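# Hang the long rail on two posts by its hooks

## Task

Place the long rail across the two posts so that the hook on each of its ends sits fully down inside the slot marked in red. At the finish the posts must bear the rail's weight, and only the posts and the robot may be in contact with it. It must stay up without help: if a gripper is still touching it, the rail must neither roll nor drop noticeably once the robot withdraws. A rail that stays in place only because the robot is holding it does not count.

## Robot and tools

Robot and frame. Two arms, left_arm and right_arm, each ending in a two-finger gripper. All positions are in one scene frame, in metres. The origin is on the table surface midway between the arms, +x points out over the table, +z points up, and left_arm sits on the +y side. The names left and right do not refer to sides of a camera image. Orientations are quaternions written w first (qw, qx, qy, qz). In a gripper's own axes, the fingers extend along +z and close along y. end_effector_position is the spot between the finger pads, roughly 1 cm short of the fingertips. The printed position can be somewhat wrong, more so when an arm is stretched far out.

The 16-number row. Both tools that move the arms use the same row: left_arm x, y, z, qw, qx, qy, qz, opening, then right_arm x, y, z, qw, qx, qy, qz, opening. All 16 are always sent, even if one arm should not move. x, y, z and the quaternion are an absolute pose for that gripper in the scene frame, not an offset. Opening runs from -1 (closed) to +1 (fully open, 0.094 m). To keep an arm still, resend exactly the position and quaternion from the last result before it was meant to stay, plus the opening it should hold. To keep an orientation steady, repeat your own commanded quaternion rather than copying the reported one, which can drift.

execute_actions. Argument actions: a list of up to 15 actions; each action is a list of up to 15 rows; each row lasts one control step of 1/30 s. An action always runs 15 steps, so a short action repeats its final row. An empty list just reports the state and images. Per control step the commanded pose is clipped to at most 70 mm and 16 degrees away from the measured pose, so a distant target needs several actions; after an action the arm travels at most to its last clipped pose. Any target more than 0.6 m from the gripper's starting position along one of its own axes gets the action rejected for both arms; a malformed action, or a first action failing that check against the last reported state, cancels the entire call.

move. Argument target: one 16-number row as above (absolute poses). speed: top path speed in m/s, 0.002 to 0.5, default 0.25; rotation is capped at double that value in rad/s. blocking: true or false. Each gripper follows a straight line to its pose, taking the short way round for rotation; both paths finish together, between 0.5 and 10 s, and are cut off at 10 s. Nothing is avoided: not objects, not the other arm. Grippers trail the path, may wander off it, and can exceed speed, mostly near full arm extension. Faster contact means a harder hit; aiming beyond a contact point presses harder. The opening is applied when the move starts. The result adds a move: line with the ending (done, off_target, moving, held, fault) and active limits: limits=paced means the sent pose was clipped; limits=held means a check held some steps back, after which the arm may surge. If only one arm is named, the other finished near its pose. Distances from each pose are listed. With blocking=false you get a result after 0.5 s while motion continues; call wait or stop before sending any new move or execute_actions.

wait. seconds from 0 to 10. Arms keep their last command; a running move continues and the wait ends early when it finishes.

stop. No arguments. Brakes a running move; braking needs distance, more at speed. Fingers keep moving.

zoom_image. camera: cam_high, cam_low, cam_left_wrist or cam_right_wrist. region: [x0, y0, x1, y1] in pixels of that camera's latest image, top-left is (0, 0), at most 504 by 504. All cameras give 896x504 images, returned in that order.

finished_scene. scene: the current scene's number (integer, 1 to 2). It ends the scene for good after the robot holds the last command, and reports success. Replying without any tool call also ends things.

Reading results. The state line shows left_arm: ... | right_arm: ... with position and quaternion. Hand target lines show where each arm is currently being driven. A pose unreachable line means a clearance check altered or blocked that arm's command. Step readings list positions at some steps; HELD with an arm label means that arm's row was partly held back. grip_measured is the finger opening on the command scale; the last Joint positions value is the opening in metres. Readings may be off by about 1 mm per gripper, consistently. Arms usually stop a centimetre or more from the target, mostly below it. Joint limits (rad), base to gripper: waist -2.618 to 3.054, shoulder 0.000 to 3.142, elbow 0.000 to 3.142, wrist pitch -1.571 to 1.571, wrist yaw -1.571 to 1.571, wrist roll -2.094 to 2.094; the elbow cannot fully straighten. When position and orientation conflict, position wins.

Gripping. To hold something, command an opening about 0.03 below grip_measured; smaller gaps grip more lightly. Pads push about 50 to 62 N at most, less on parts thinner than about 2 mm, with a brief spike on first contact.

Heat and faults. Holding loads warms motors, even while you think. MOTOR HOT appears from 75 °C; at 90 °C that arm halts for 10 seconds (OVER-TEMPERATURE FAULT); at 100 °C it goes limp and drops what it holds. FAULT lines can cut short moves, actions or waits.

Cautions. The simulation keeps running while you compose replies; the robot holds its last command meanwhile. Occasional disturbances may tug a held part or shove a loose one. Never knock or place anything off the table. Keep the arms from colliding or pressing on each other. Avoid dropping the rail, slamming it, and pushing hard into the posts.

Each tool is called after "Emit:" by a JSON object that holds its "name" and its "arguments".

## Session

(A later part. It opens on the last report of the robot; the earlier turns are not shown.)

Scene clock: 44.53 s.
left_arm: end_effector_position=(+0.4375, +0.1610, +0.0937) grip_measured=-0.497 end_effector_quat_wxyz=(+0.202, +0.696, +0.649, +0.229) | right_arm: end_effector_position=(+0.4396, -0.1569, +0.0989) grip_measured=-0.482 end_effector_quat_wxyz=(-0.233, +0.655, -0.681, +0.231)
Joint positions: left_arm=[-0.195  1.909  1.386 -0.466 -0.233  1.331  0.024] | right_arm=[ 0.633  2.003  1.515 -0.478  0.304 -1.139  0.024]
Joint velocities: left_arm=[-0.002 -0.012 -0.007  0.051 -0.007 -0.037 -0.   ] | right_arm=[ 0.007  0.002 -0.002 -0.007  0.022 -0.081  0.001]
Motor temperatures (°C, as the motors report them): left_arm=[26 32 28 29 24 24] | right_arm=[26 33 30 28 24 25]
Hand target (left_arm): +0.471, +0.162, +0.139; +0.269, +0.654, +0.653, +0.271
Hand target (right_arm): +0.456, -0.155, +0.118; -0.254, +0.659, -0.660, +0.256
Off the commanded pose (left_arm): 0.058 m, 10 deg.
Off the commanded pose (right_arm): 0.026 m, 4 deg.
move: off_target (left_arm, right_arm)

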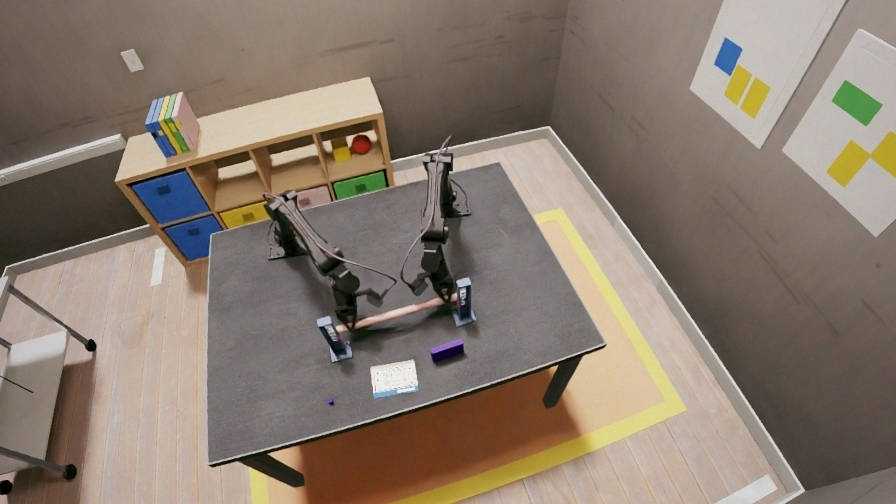

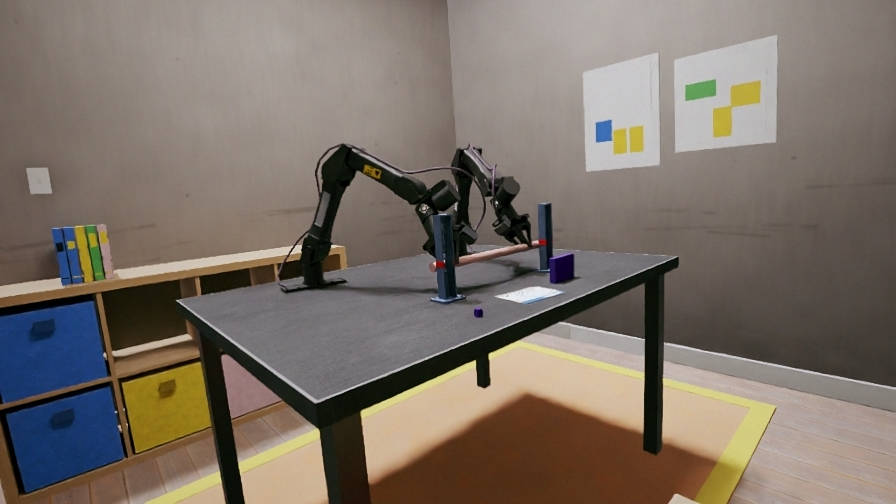

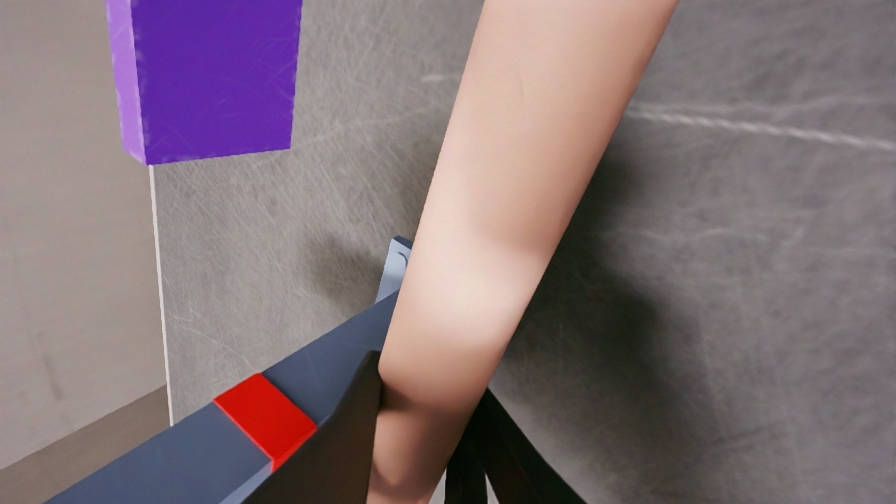

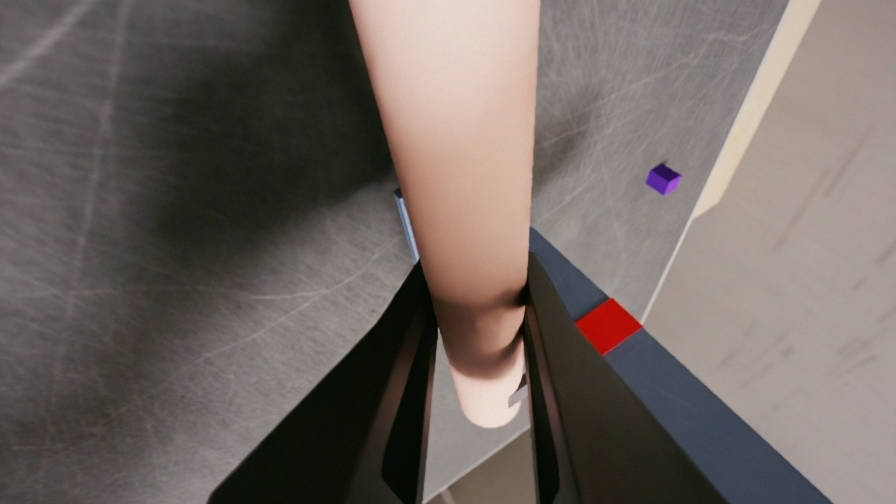

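Emit:
{"name": "move", "arguments": {"target": [0.45,0.159,0.138,0.27,0.653,0.653,0.27,-0.54,0.43,-0.154,0.116,0.255,-0.66,0.66,-0.255,-0.52], "speed": 0.05}}

Emit:
{"name": "move", "arguments": {"target": [0.478,0.159,0.145,0.27,0.653,0.653,0.27,-0.54,0.458,-0.154,0.124,0.255,-0.66,0.66,-0.255,-0.52], "speed": 0.05}}

Emit:
{"name": "zoom_image", "arguments": {"camera": "cam_low", "region": [410, 210, 570, 290]}}

Scene clock: 46.90 s.
left_arm: end_effector_position=(+0.4311, +0.1621, +0.1010) grip_measured=-0.497 end_effector_quat_wxyz=(+0.216, +0.692, +0.648, +0.236) | right_arm: end_effector_position=(+0.4342, -0.1562, +0.1052) grip_measured=-0.482 end_effector_quat_wxyz=(-0.253, +0.648, -0.678, +0.239)
Joint positions: left_arm=[-0.198  1.86   1.334 -0.432 -0.236  1.328  0.024] | right_arm=[ 0.642  1.954  1.444 -0.411  0.312 -1.135  0.024]
Joint velocities: left_arm=[-0.012 -0.017 -0.012 -0.081 -0.066 -0.037  0.   ] | right_arm=[ 0.007 -0.002  0.002 -0.037 -0.022 -0.051  0.002]
Motor temperatures (°C, as the motors report them): left_arm=[26 33 28 29 24 24] | right_arm=[26 34 29 28 24 25]
Hand target (left_arm): +0.447, +0.160, +0.139; +0.269, +0.654, +0.653, +0.269
Hand target (right_arm): +0.430, -0.154, +0.116; -0.255, +0.659, -0.660, +0.254
Off the commanded pose (left_arm): 0.042 m, 9 deg.
Off the commanded pose (right_arm): 0.012 m, 3 deg.
move: off_target (left_arm, right_arm)

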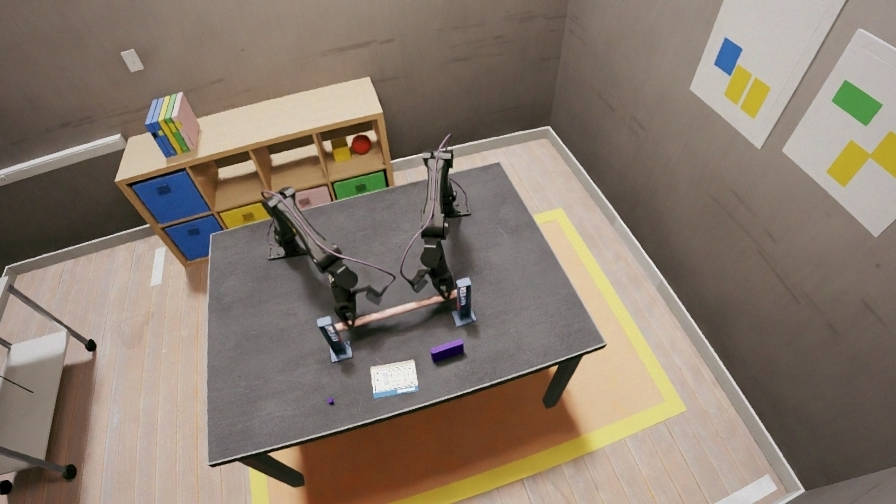

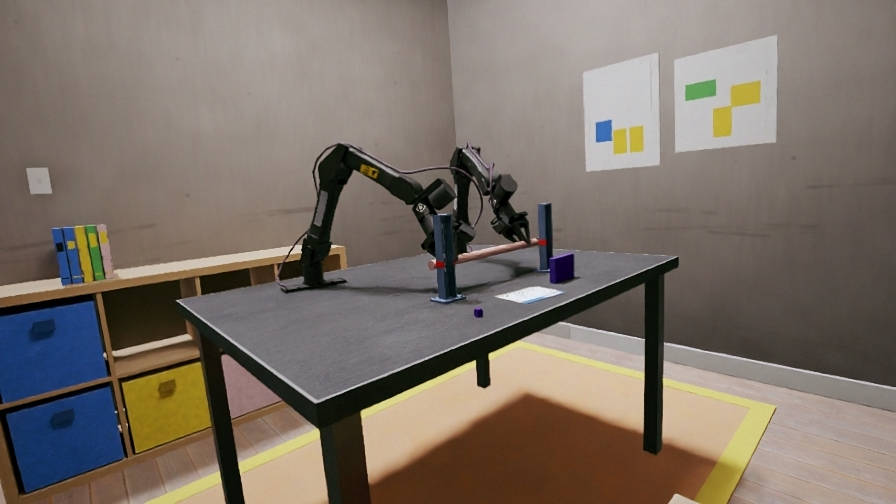

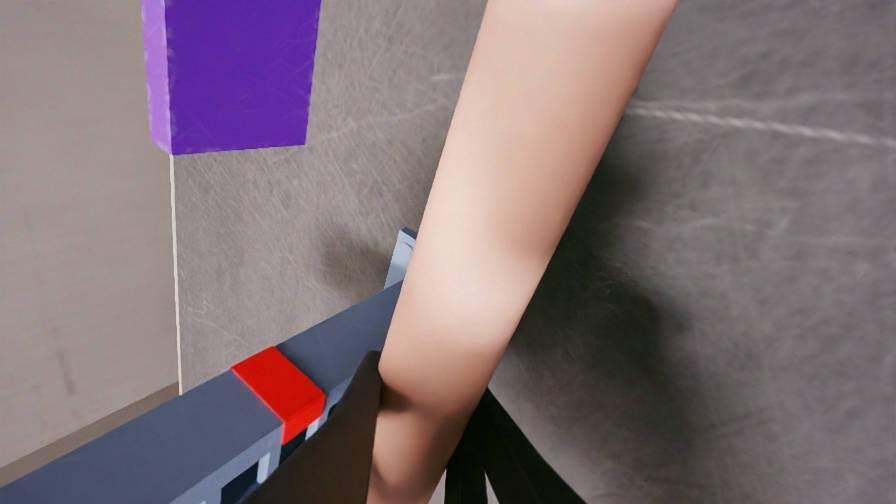

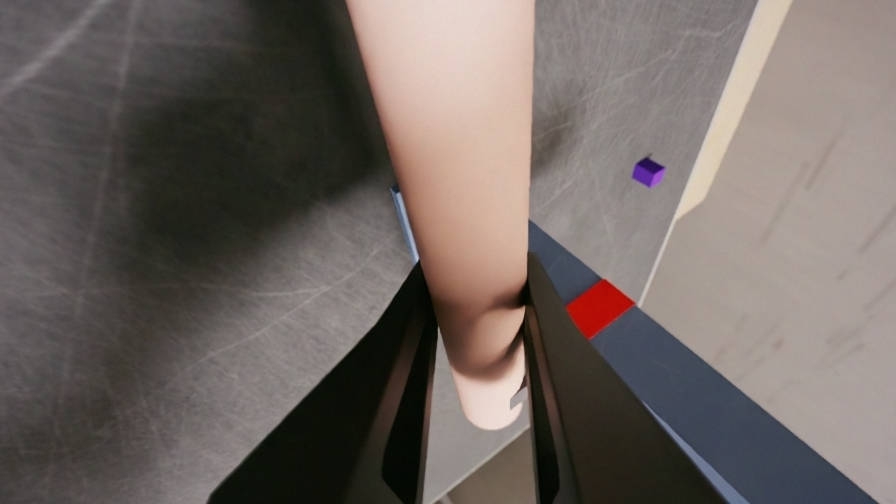

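Scene clock: 48.63 s.
left_arm: end_effector_position=(+0.4374, +0.1611, +0.1018) grip_measured=-0.497 end_effector_quat_wxyz=(+0.200, +0.697, +0.649, +0.229) | right_arm: end_effector_position=(+0.4394, -0.1569, +0.1053) grip_measured=-0.482 end_effector_quat_wxyz=(-0.232, +0.654, -0.682, +0.231)
Joint positions: left_arm=[-0.195  1.903  1.414 -0.504 -0.234  1.332  0.024] | right_arm=[ 0.634  1.998  1.535 -0.505  0.305 -1.137  0.024]
Joint velocities: left_arm=[ 0.007 -0.012 -0.012  0.051 -0.066  0.022  0.002] | right_arm=[ 0.007 -0.002 -0.002 -0.007 -0.007  0.051 -0.001]
Motor temperatures (°C, as the motors report them): left_arm=[26 33 28 29 24 24] | right_arm=[26 34 30 28 24 25]
Hand target (left_arm): +0.471, +0.162, +0.149; +0.269, +0.654, +0.653, +0.271
Hand target (right_arm): +0.456, -0.155, +0.125; -0.254, +0.659, -0.660, +0.256
Off the commanded pose (left_arm): 0.059 m, 11 deg.
Off the commanded pose (right_arm): 0.027 m, 5 deg.
move: off_target (left_arm, right_arm)

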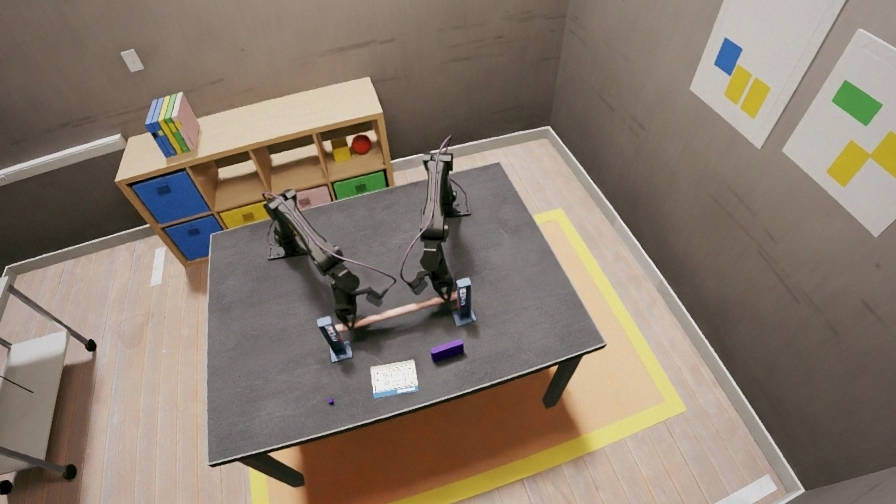

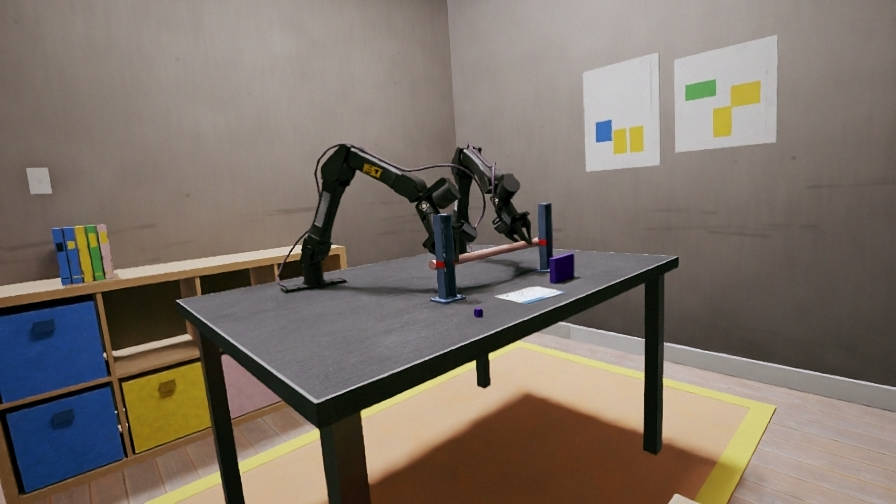

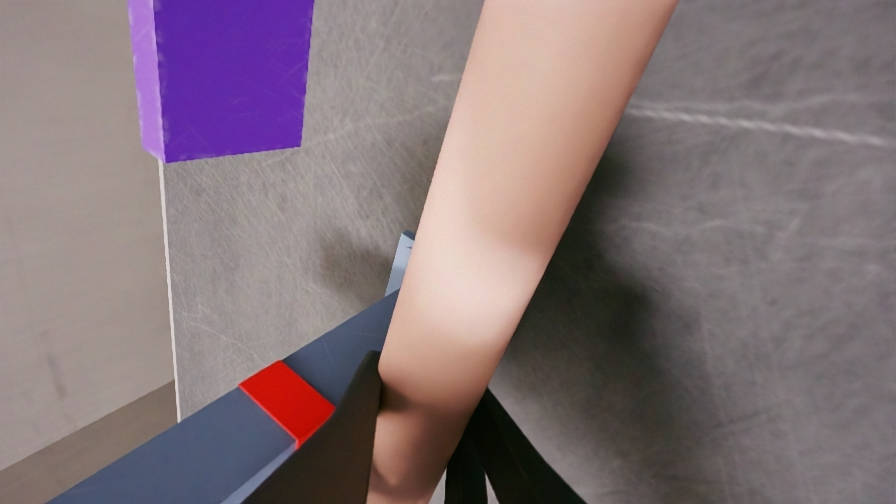

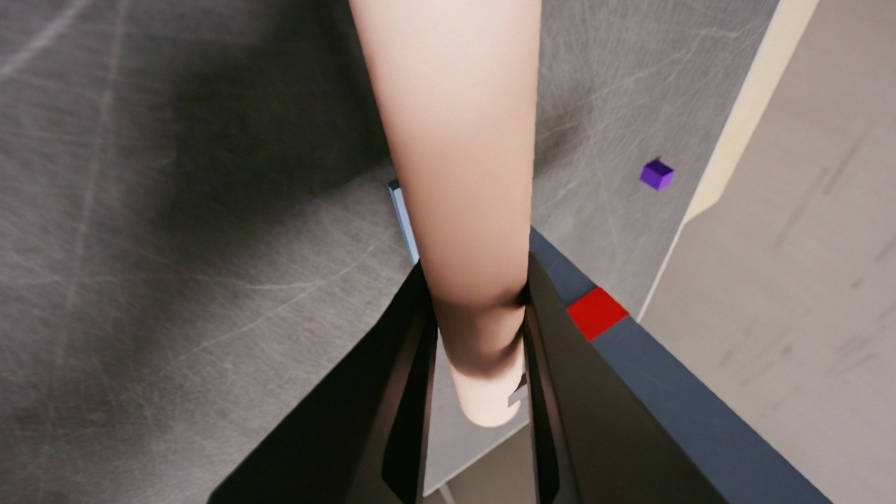

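Region (410, 210, 570, 290) of cam_low's 896x504 image, scaled by 3.150, with more detail than that image has.

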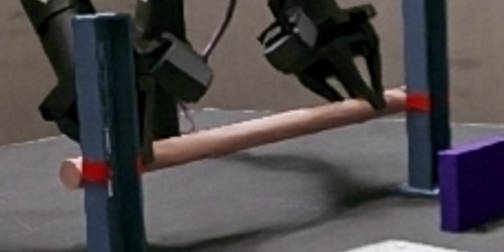

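Emit:
{"name": "zoom_image", "arguments": {"camera": "cam_high", "region": [445, 280, 485, 320]}}

Emit:
{"name": "zoom_image", "arguments": {"camera": "cam_high", "region": [315, 315, 355, 355]}}

Emit:
{"name": "zoom_image", "arguments": {"camera": "cam_low", "region": [420, 245, 465, 280]}}

Region (445, 280, 485, 320) of cam_high's 896x504 image, scaled by 12.600, with more detail than that image has.

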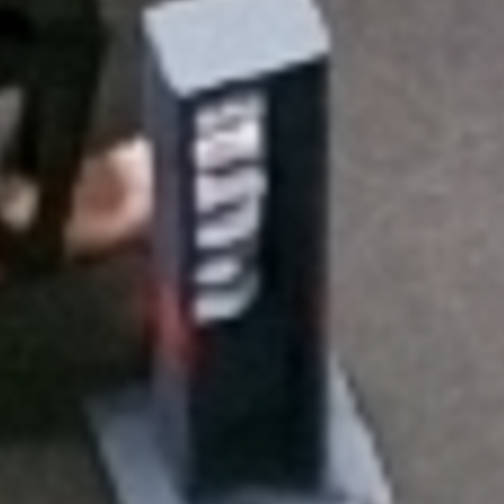

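Region (315, 315, 355, 355) of cam_high's 896x504 image, scaled by 12.600, with more detail than that image has.

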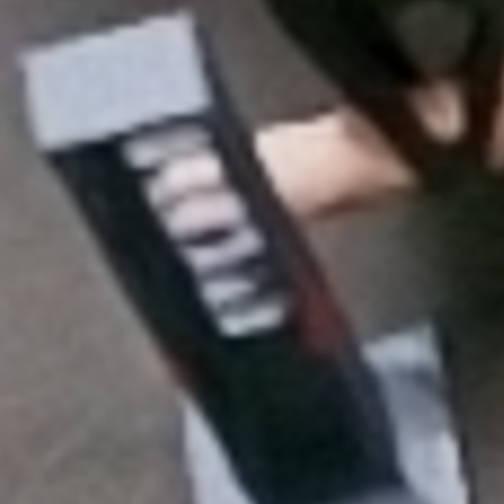

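Region (420, 245, 465, 280) of cam_low's 896x504 image, scaled by 11.200, with more detail than that image has.

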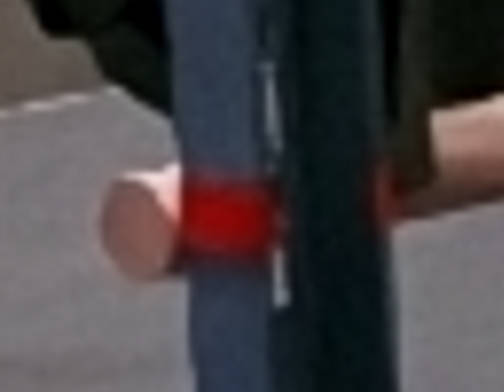

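Emit:
{"name": "move", "arguments": {"target": [0.45,0.159,0.139,0.28,0.649,0.649,0.28,-0.54,0.43,-0.154,0.12,0.268,-0.654,0.654,-0.268,-0.52], "speed": 0.05}}

Emit:
{"name": "move", "arguments": {"target": [0.478,0.159,0.146,0.28,0.649,0.649,0.28,-0.54,0.458,-0.154,0.128,0.268,-0.654,0.654,-0.268,-0.52], "speed": 0.05}}

Emit:
{"name": "zoom_image", "arguments": {"camera": "cam_low", "region": [410, 210, 570, 290]}}

Scene clock: 51.87 s.
left_arm: end_effector_position=(+0.4312, +0.1615, +0.1014) grip_measured=-0.497 end_effector_quat_wxyz=(+0.226, +0.688, +0.644, +0.245) | right_arm: end_effector_position=(+0.4333, -0.1568, +0.1075) grip_measured=-0.482 end_effector_quat_wxyz=(-0.263, +0.644, -0.674, +0.250)
Joint positions: left_arm=[-0.203  1.845  1.298 -0.383 -0.245  1.33   0.024] | right_arm=[ 0.648  1.934  1.403 -0.361  0.331 -1.14   0.024]
Joint velocities: left_arm=[-0.012  0.012 -0.002  0.007  0.022  0.081 -0.   ] | right_arm=[ 0.007 -0.007 -0.007 -0.007 -0.022 -0.022  0.   ]
Motor temperatures (°C, as the motors report them): left_arm=[26 34 28 30 24 24] | right_arm=[26 34 30 28 24 25]
Hand target (left_arm): +0.447, +0.160, +0.140; +0.279, +0.650, +0.649, +0.279
Hand target (right_arm): +0.430, -0.154, +0.120; -0.268, +0.654, -0.655, +0.267
Off the commanded pose (left_arm): 0.042 m, 9 deg.
Off the commanded pose (right_arm): 0.013 m, 3 deg.
move: off_target (left_arm, right_arm)

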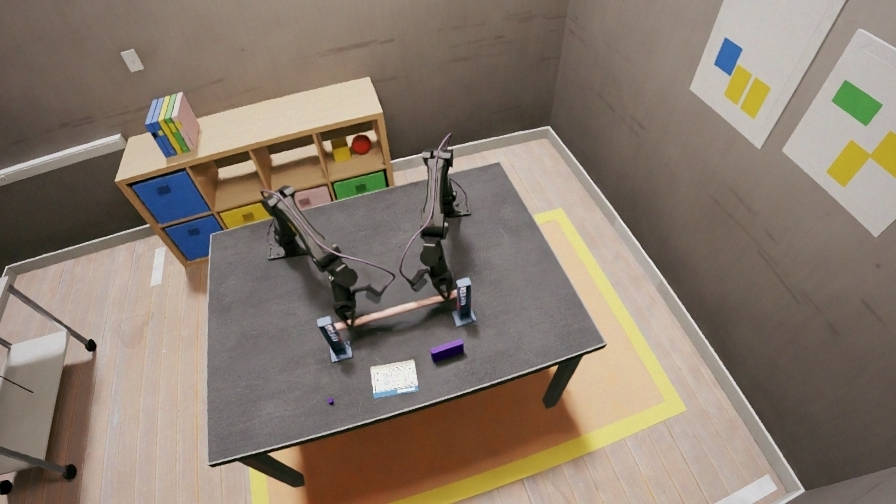

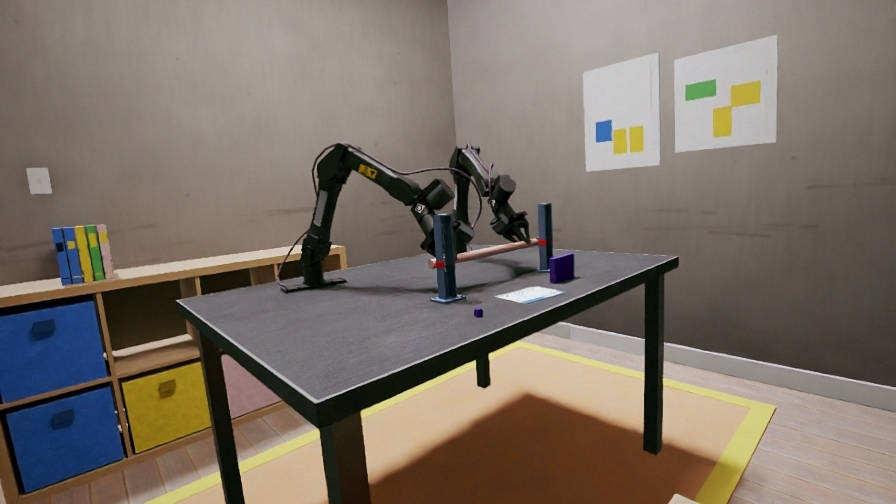

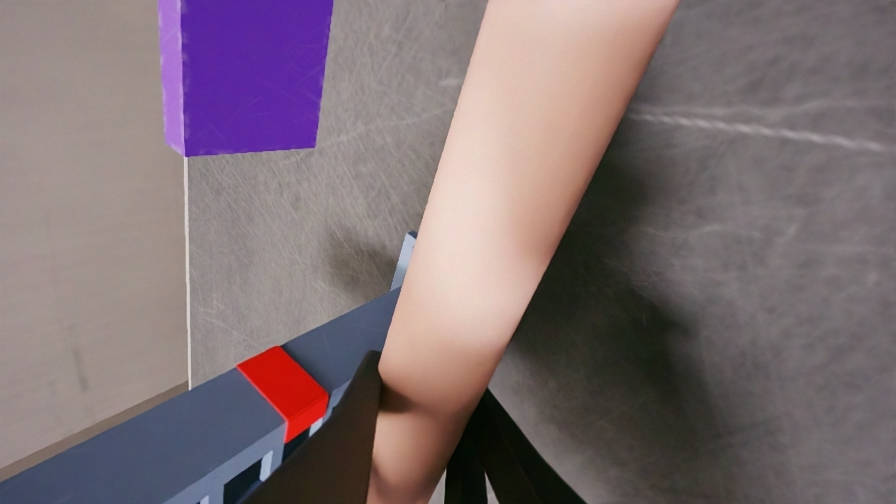

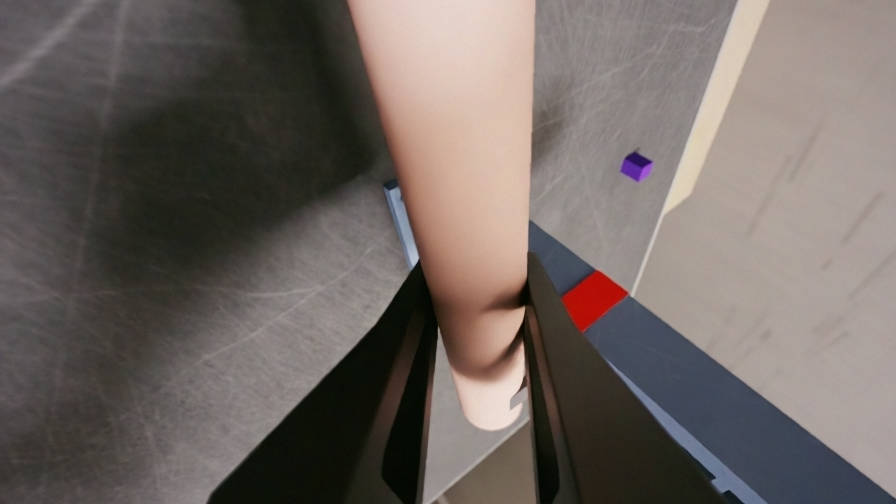

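Scene clock: 53.60 s.
left_arm: end_effector_position=(+0.4376, +0.1604, +0.1026) grip_measured=-0.497 end_effector_quat_wxyz=(+0.212, +0.694, +0.646, +0.239) | right_arm: end_effector_position=(+0.4396, -0.1575, +0.1087) grip_measured=-0.482 end_effector_quat_wxyz=(-0.245, +0.650, -0.677, +0.244)
Joint positions: left_arm=[-0.199  1.885  1.375 -0.451 -0.243  1.334  0.024] | right_arm=[ 0.639  1.974  1.49  -0.447  0.324 -1.145  0.024]
Joint velocities: left_arm=[-0.007 -0.002  0.017 -0.022 -0.037 -0.037 -0.   ] | right_arm=[-0.012 -0.002 -0.002 -0.066  0.022 -0.051  0.   ]
Motor temperatures (°C, as the motors report them): left_arm=[26 34 28 30 24 24] | right_arm=[26 34 30 28 24 25]
Hand target (left_arm): +0.471, +0.162, +0.150; +0.279, +0.650, +0.649, +0.281
Hand target (right_arm): +0.456, -0.155, +0.129; -0.267, +0.654, -0.655, +0.269
Off the commanded pose (left_arm): 0.059 m, 10 deg.
Off the commanded pose (right_arm): 0.027 m, 5 deg.
move: off_target (left_arm, right_arm)

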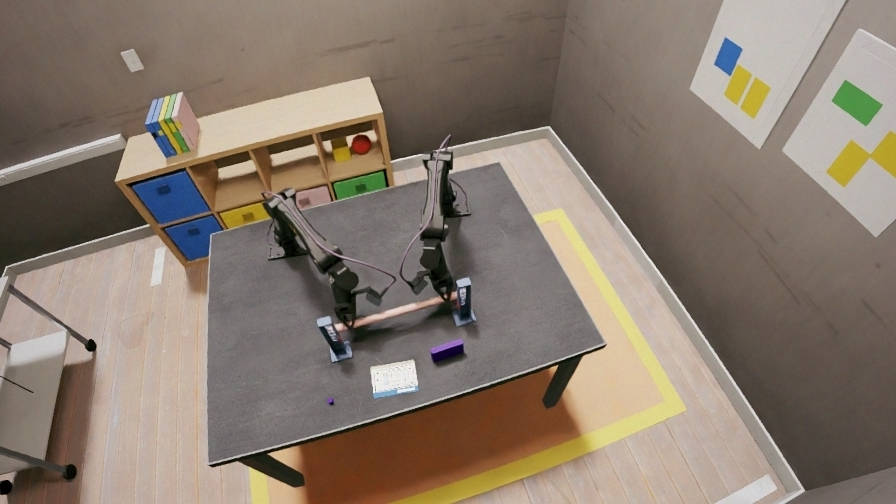

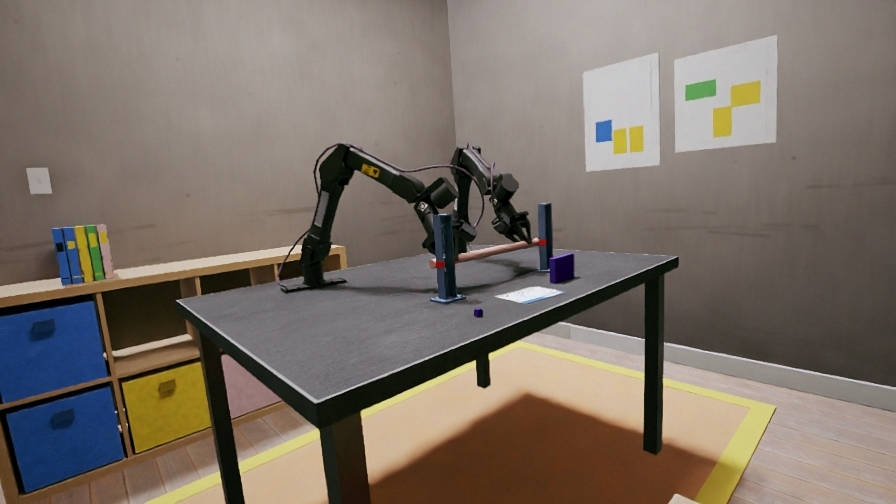

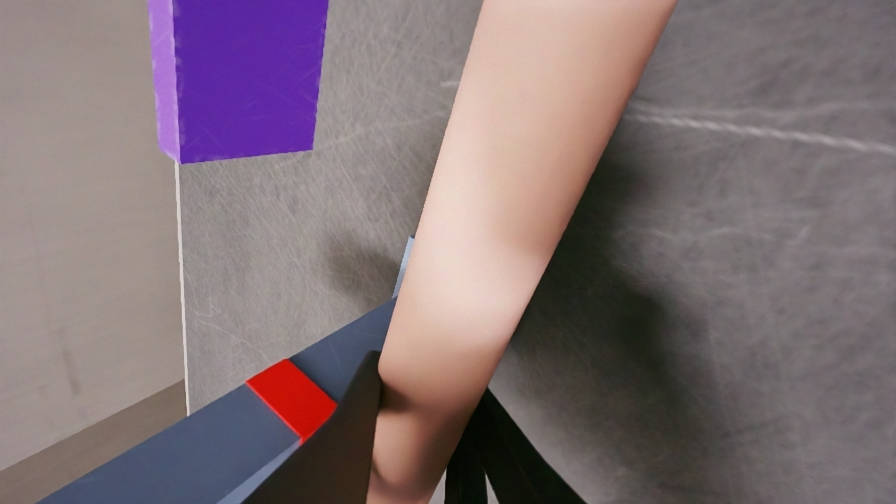

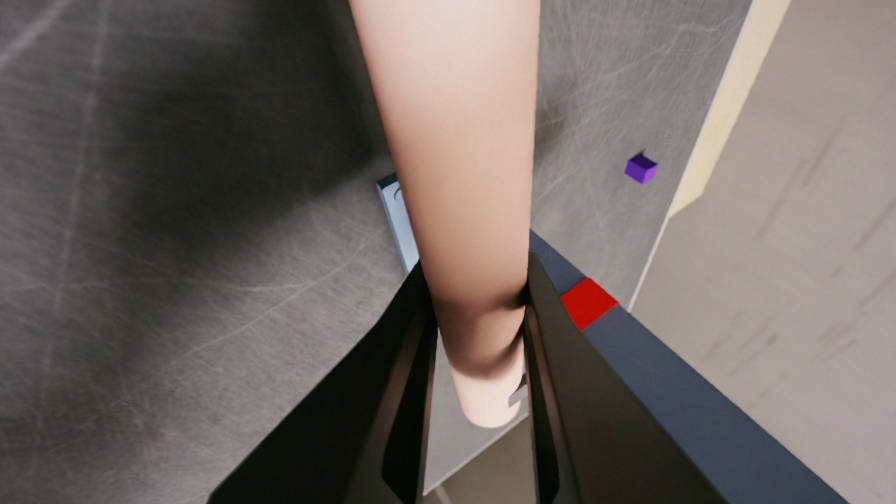

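Region (410, 210, 570, 290) of cam_low's 896x504 image, scaled by 3.150, with more detail than that image has.

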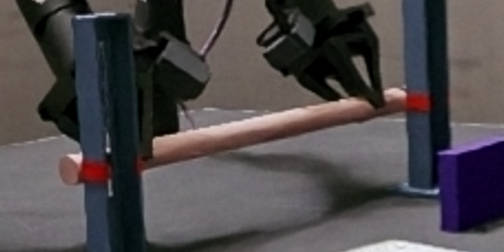

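Emit:
{"name": "move", "arguments": {"target": [0.45,0.147,0.135,0.27,0.653,0.653,0.27,-0.54,0.43,-0.166,0.115,0.255,-0.66,0.66,-0.255,-0.52], "speed": 0.05}}

Emit:
{"name": "move", "arguments": {"target": [0.478,0.147,0.142,0.27,0.653,0.653,0.27,-0.54,0.458,-0.166,0.123,0.255,-0.66,0.66,-0.255,-0.52], "speed": 0.05}}

Emit:
{"name": "zoom_image", "arguments": {"camera": "cam_high", "region": [445, 280, 485, 320]}}

Emit:
{"name": "zoom_image", "arguments": {"camera": "cam_high", "region": [315, 315, 355, 355]}}

Scene clock: 55.90 s.
left_arm: end_effector_position=(+0.4320, +0.1523, +0.0961) grip_measured=-0.497 end_effector_quat_wxyz=(+0.210, +0.693, +0.647, +0.237) | right_arm: end_effector_position=(+0.4315, -0.1654, +0.1024) grip_measured=-0.482 end_effector_quat_wxyz=(-0.249, +0.647, -0.679, +0.242)
Joint positions: left_arm=[-0.224  1.888  1.354 -0.438 -0.257  1.309  0.024] | right_arm=[ 0.629  1.937  1.41  -0.397  0.313 -1.145  0.024]
Joint velocities: left_arm=[ 0.002  0.012 -0.012  0.095 -0.007 -0.007 -0.002] | right_arm=[-0.002 -0.012  0.007  0.007 -0.11   0.037 -0.   ]
Motor temperatures (°C, as the motors report them): left_arm=[26 34 28 30 24 24] | right_arm=[26 35 30 29 24 25]
Hand target (left_arm): +0.447, +0.148, +0.136; +0.269, +0.654, +0.654, +0.268
Hand target (right_arm): +0.430, -0.166, +0.115; -0.254, +0.659, -0.660, +0.255
Off the commanded pose (left_arm): 0.043 m, 9 deg.
Off the commanded pose (right_arm): 0.013 m, 3 deg.
move: off_target (left_arm, right_arm)

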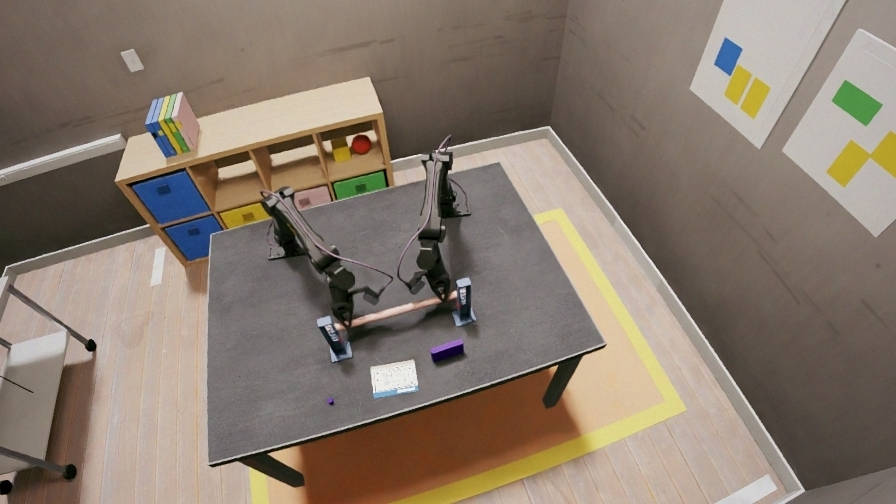

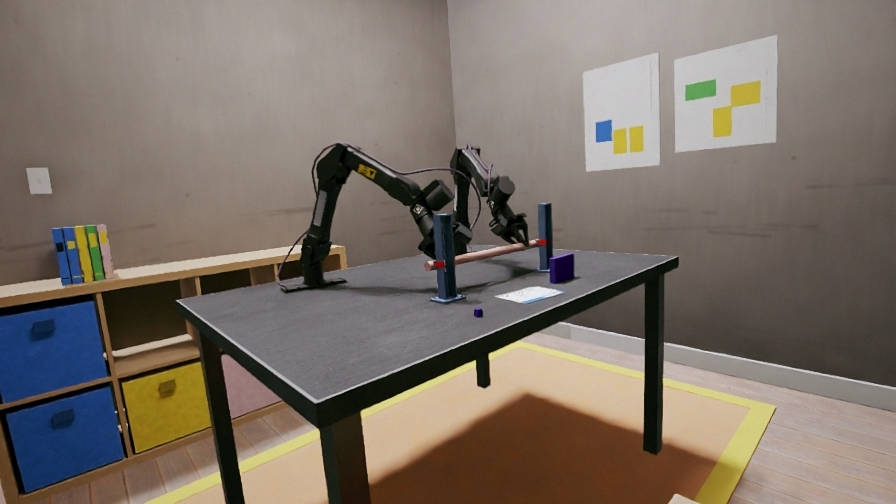

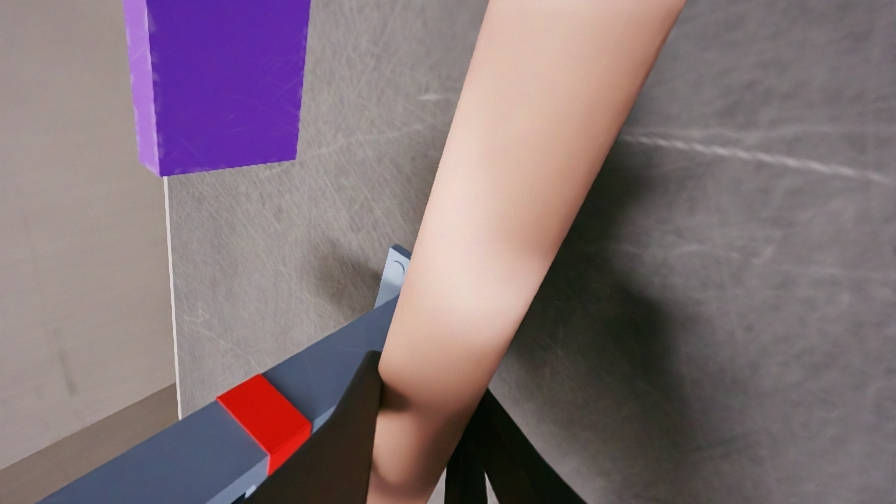

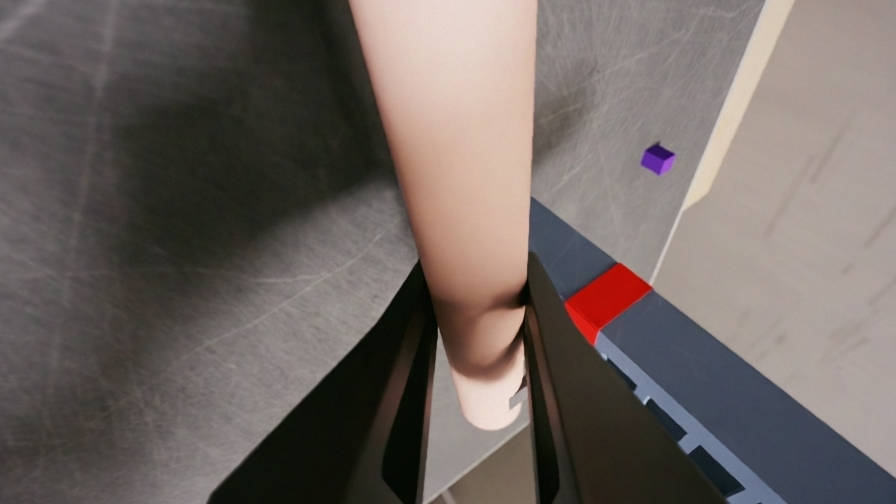

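Scene clock: 57.73 s.
left_arm: end_effector_position=(+0.4456, +0.1495, +0.1007) grip_measured=-0.497 end_effector_quat_wxyz=(+0.210, +0.692, +0.648, +0.237) | right_arm: end_effector_position=(+0.4482, -0.1687, +0.1072) grip_measured=-0.482 end_effector_quat_wxyz=(-0.244, +0.651, -0.678, +0.240)
Joint positions: left_arm=[-0.217  1.934  1.436 -0.474 -0.253  1.313  0.024] | right_arm=[ 0.602  1.986  1.504 -0.447  0.295 -1.172  0.024]
Joint velocities: left_arm=[-0.007  0.007 -0.007 -0.022  0.022  0.007 -0.001] | right_arm=[-0.007 -0.002  0.007 -0.022  0.022 -0.037  0.   ]
Motor temperatures (°C, as the motors report them): left_arm=[26 34 29 30 24 24] | right_arm=[26 35 30 29 24 25]
Hand target (left_arm): +0.473, +0.149, +0.145; +0.270, +0.654, +0.653, +0.271
Hand target (right_arm): +0.457, -0.167, +0.124; -0.255, +0.659, -0.660, +0.256
Off the commanded pose (left_arm): 0.053 m, 9 deg.
Off the commanded pose (right_arm): 0.019 m, 3 deg.
move: off_target (left_arm, right_arm)

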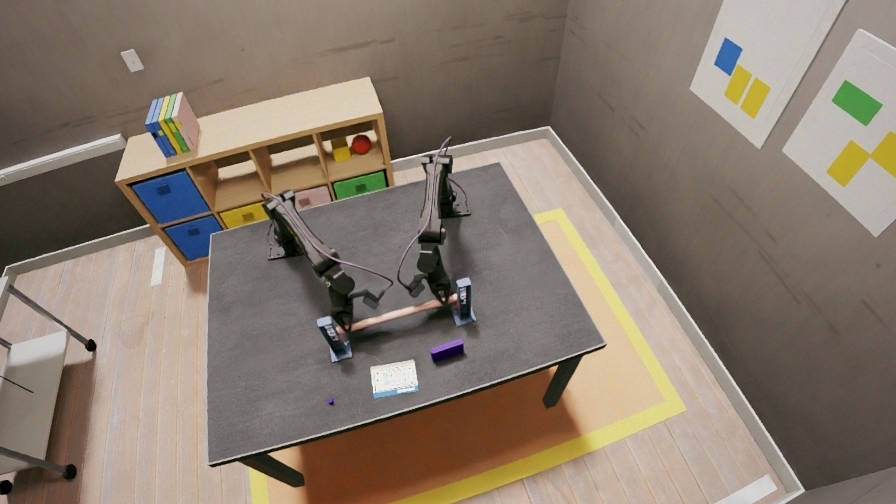

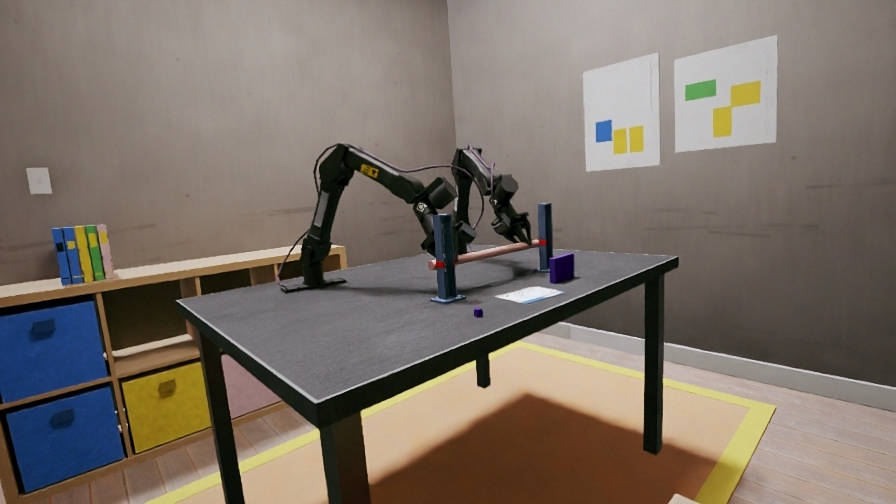

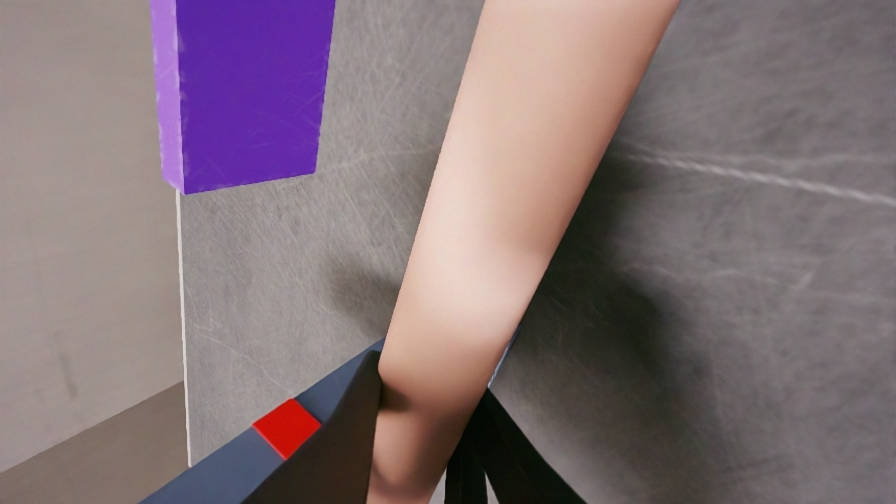

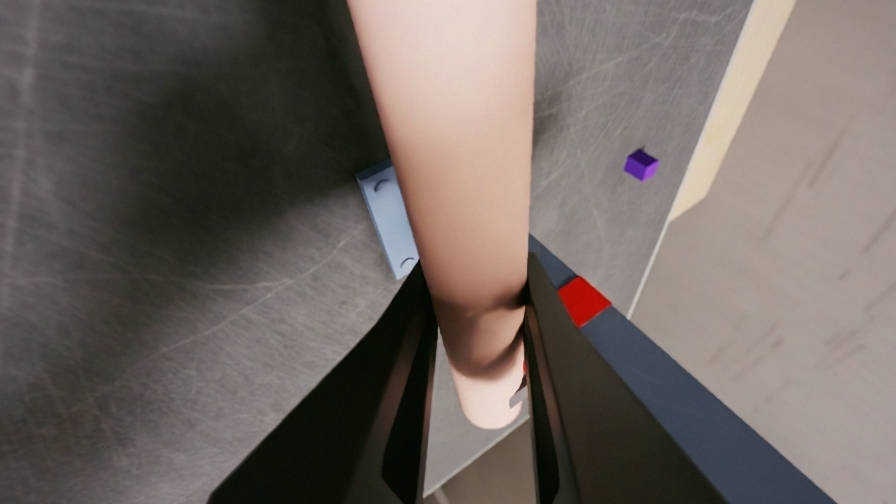

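Region (445, 280, 485, 320) of cam_high's 896x504 image, scaled by 12.600, with more detail than that image has.

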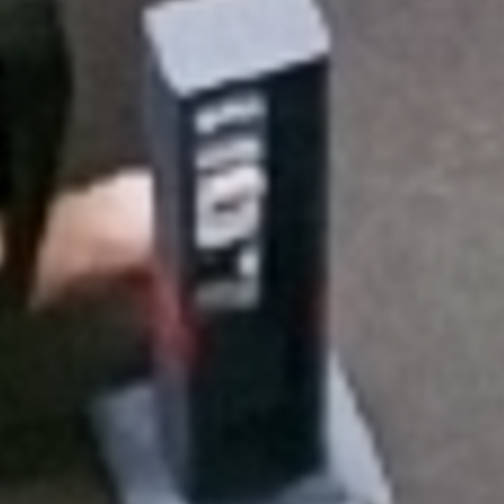

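Region (315, 315, 355, 355) of cam_high's 896x504 image, scaled by 12.600, with more detail than that image has.

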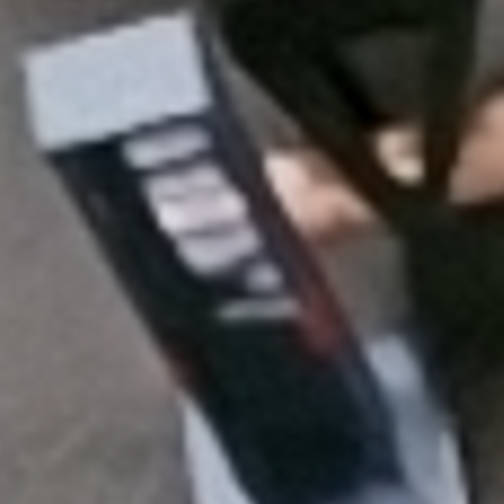

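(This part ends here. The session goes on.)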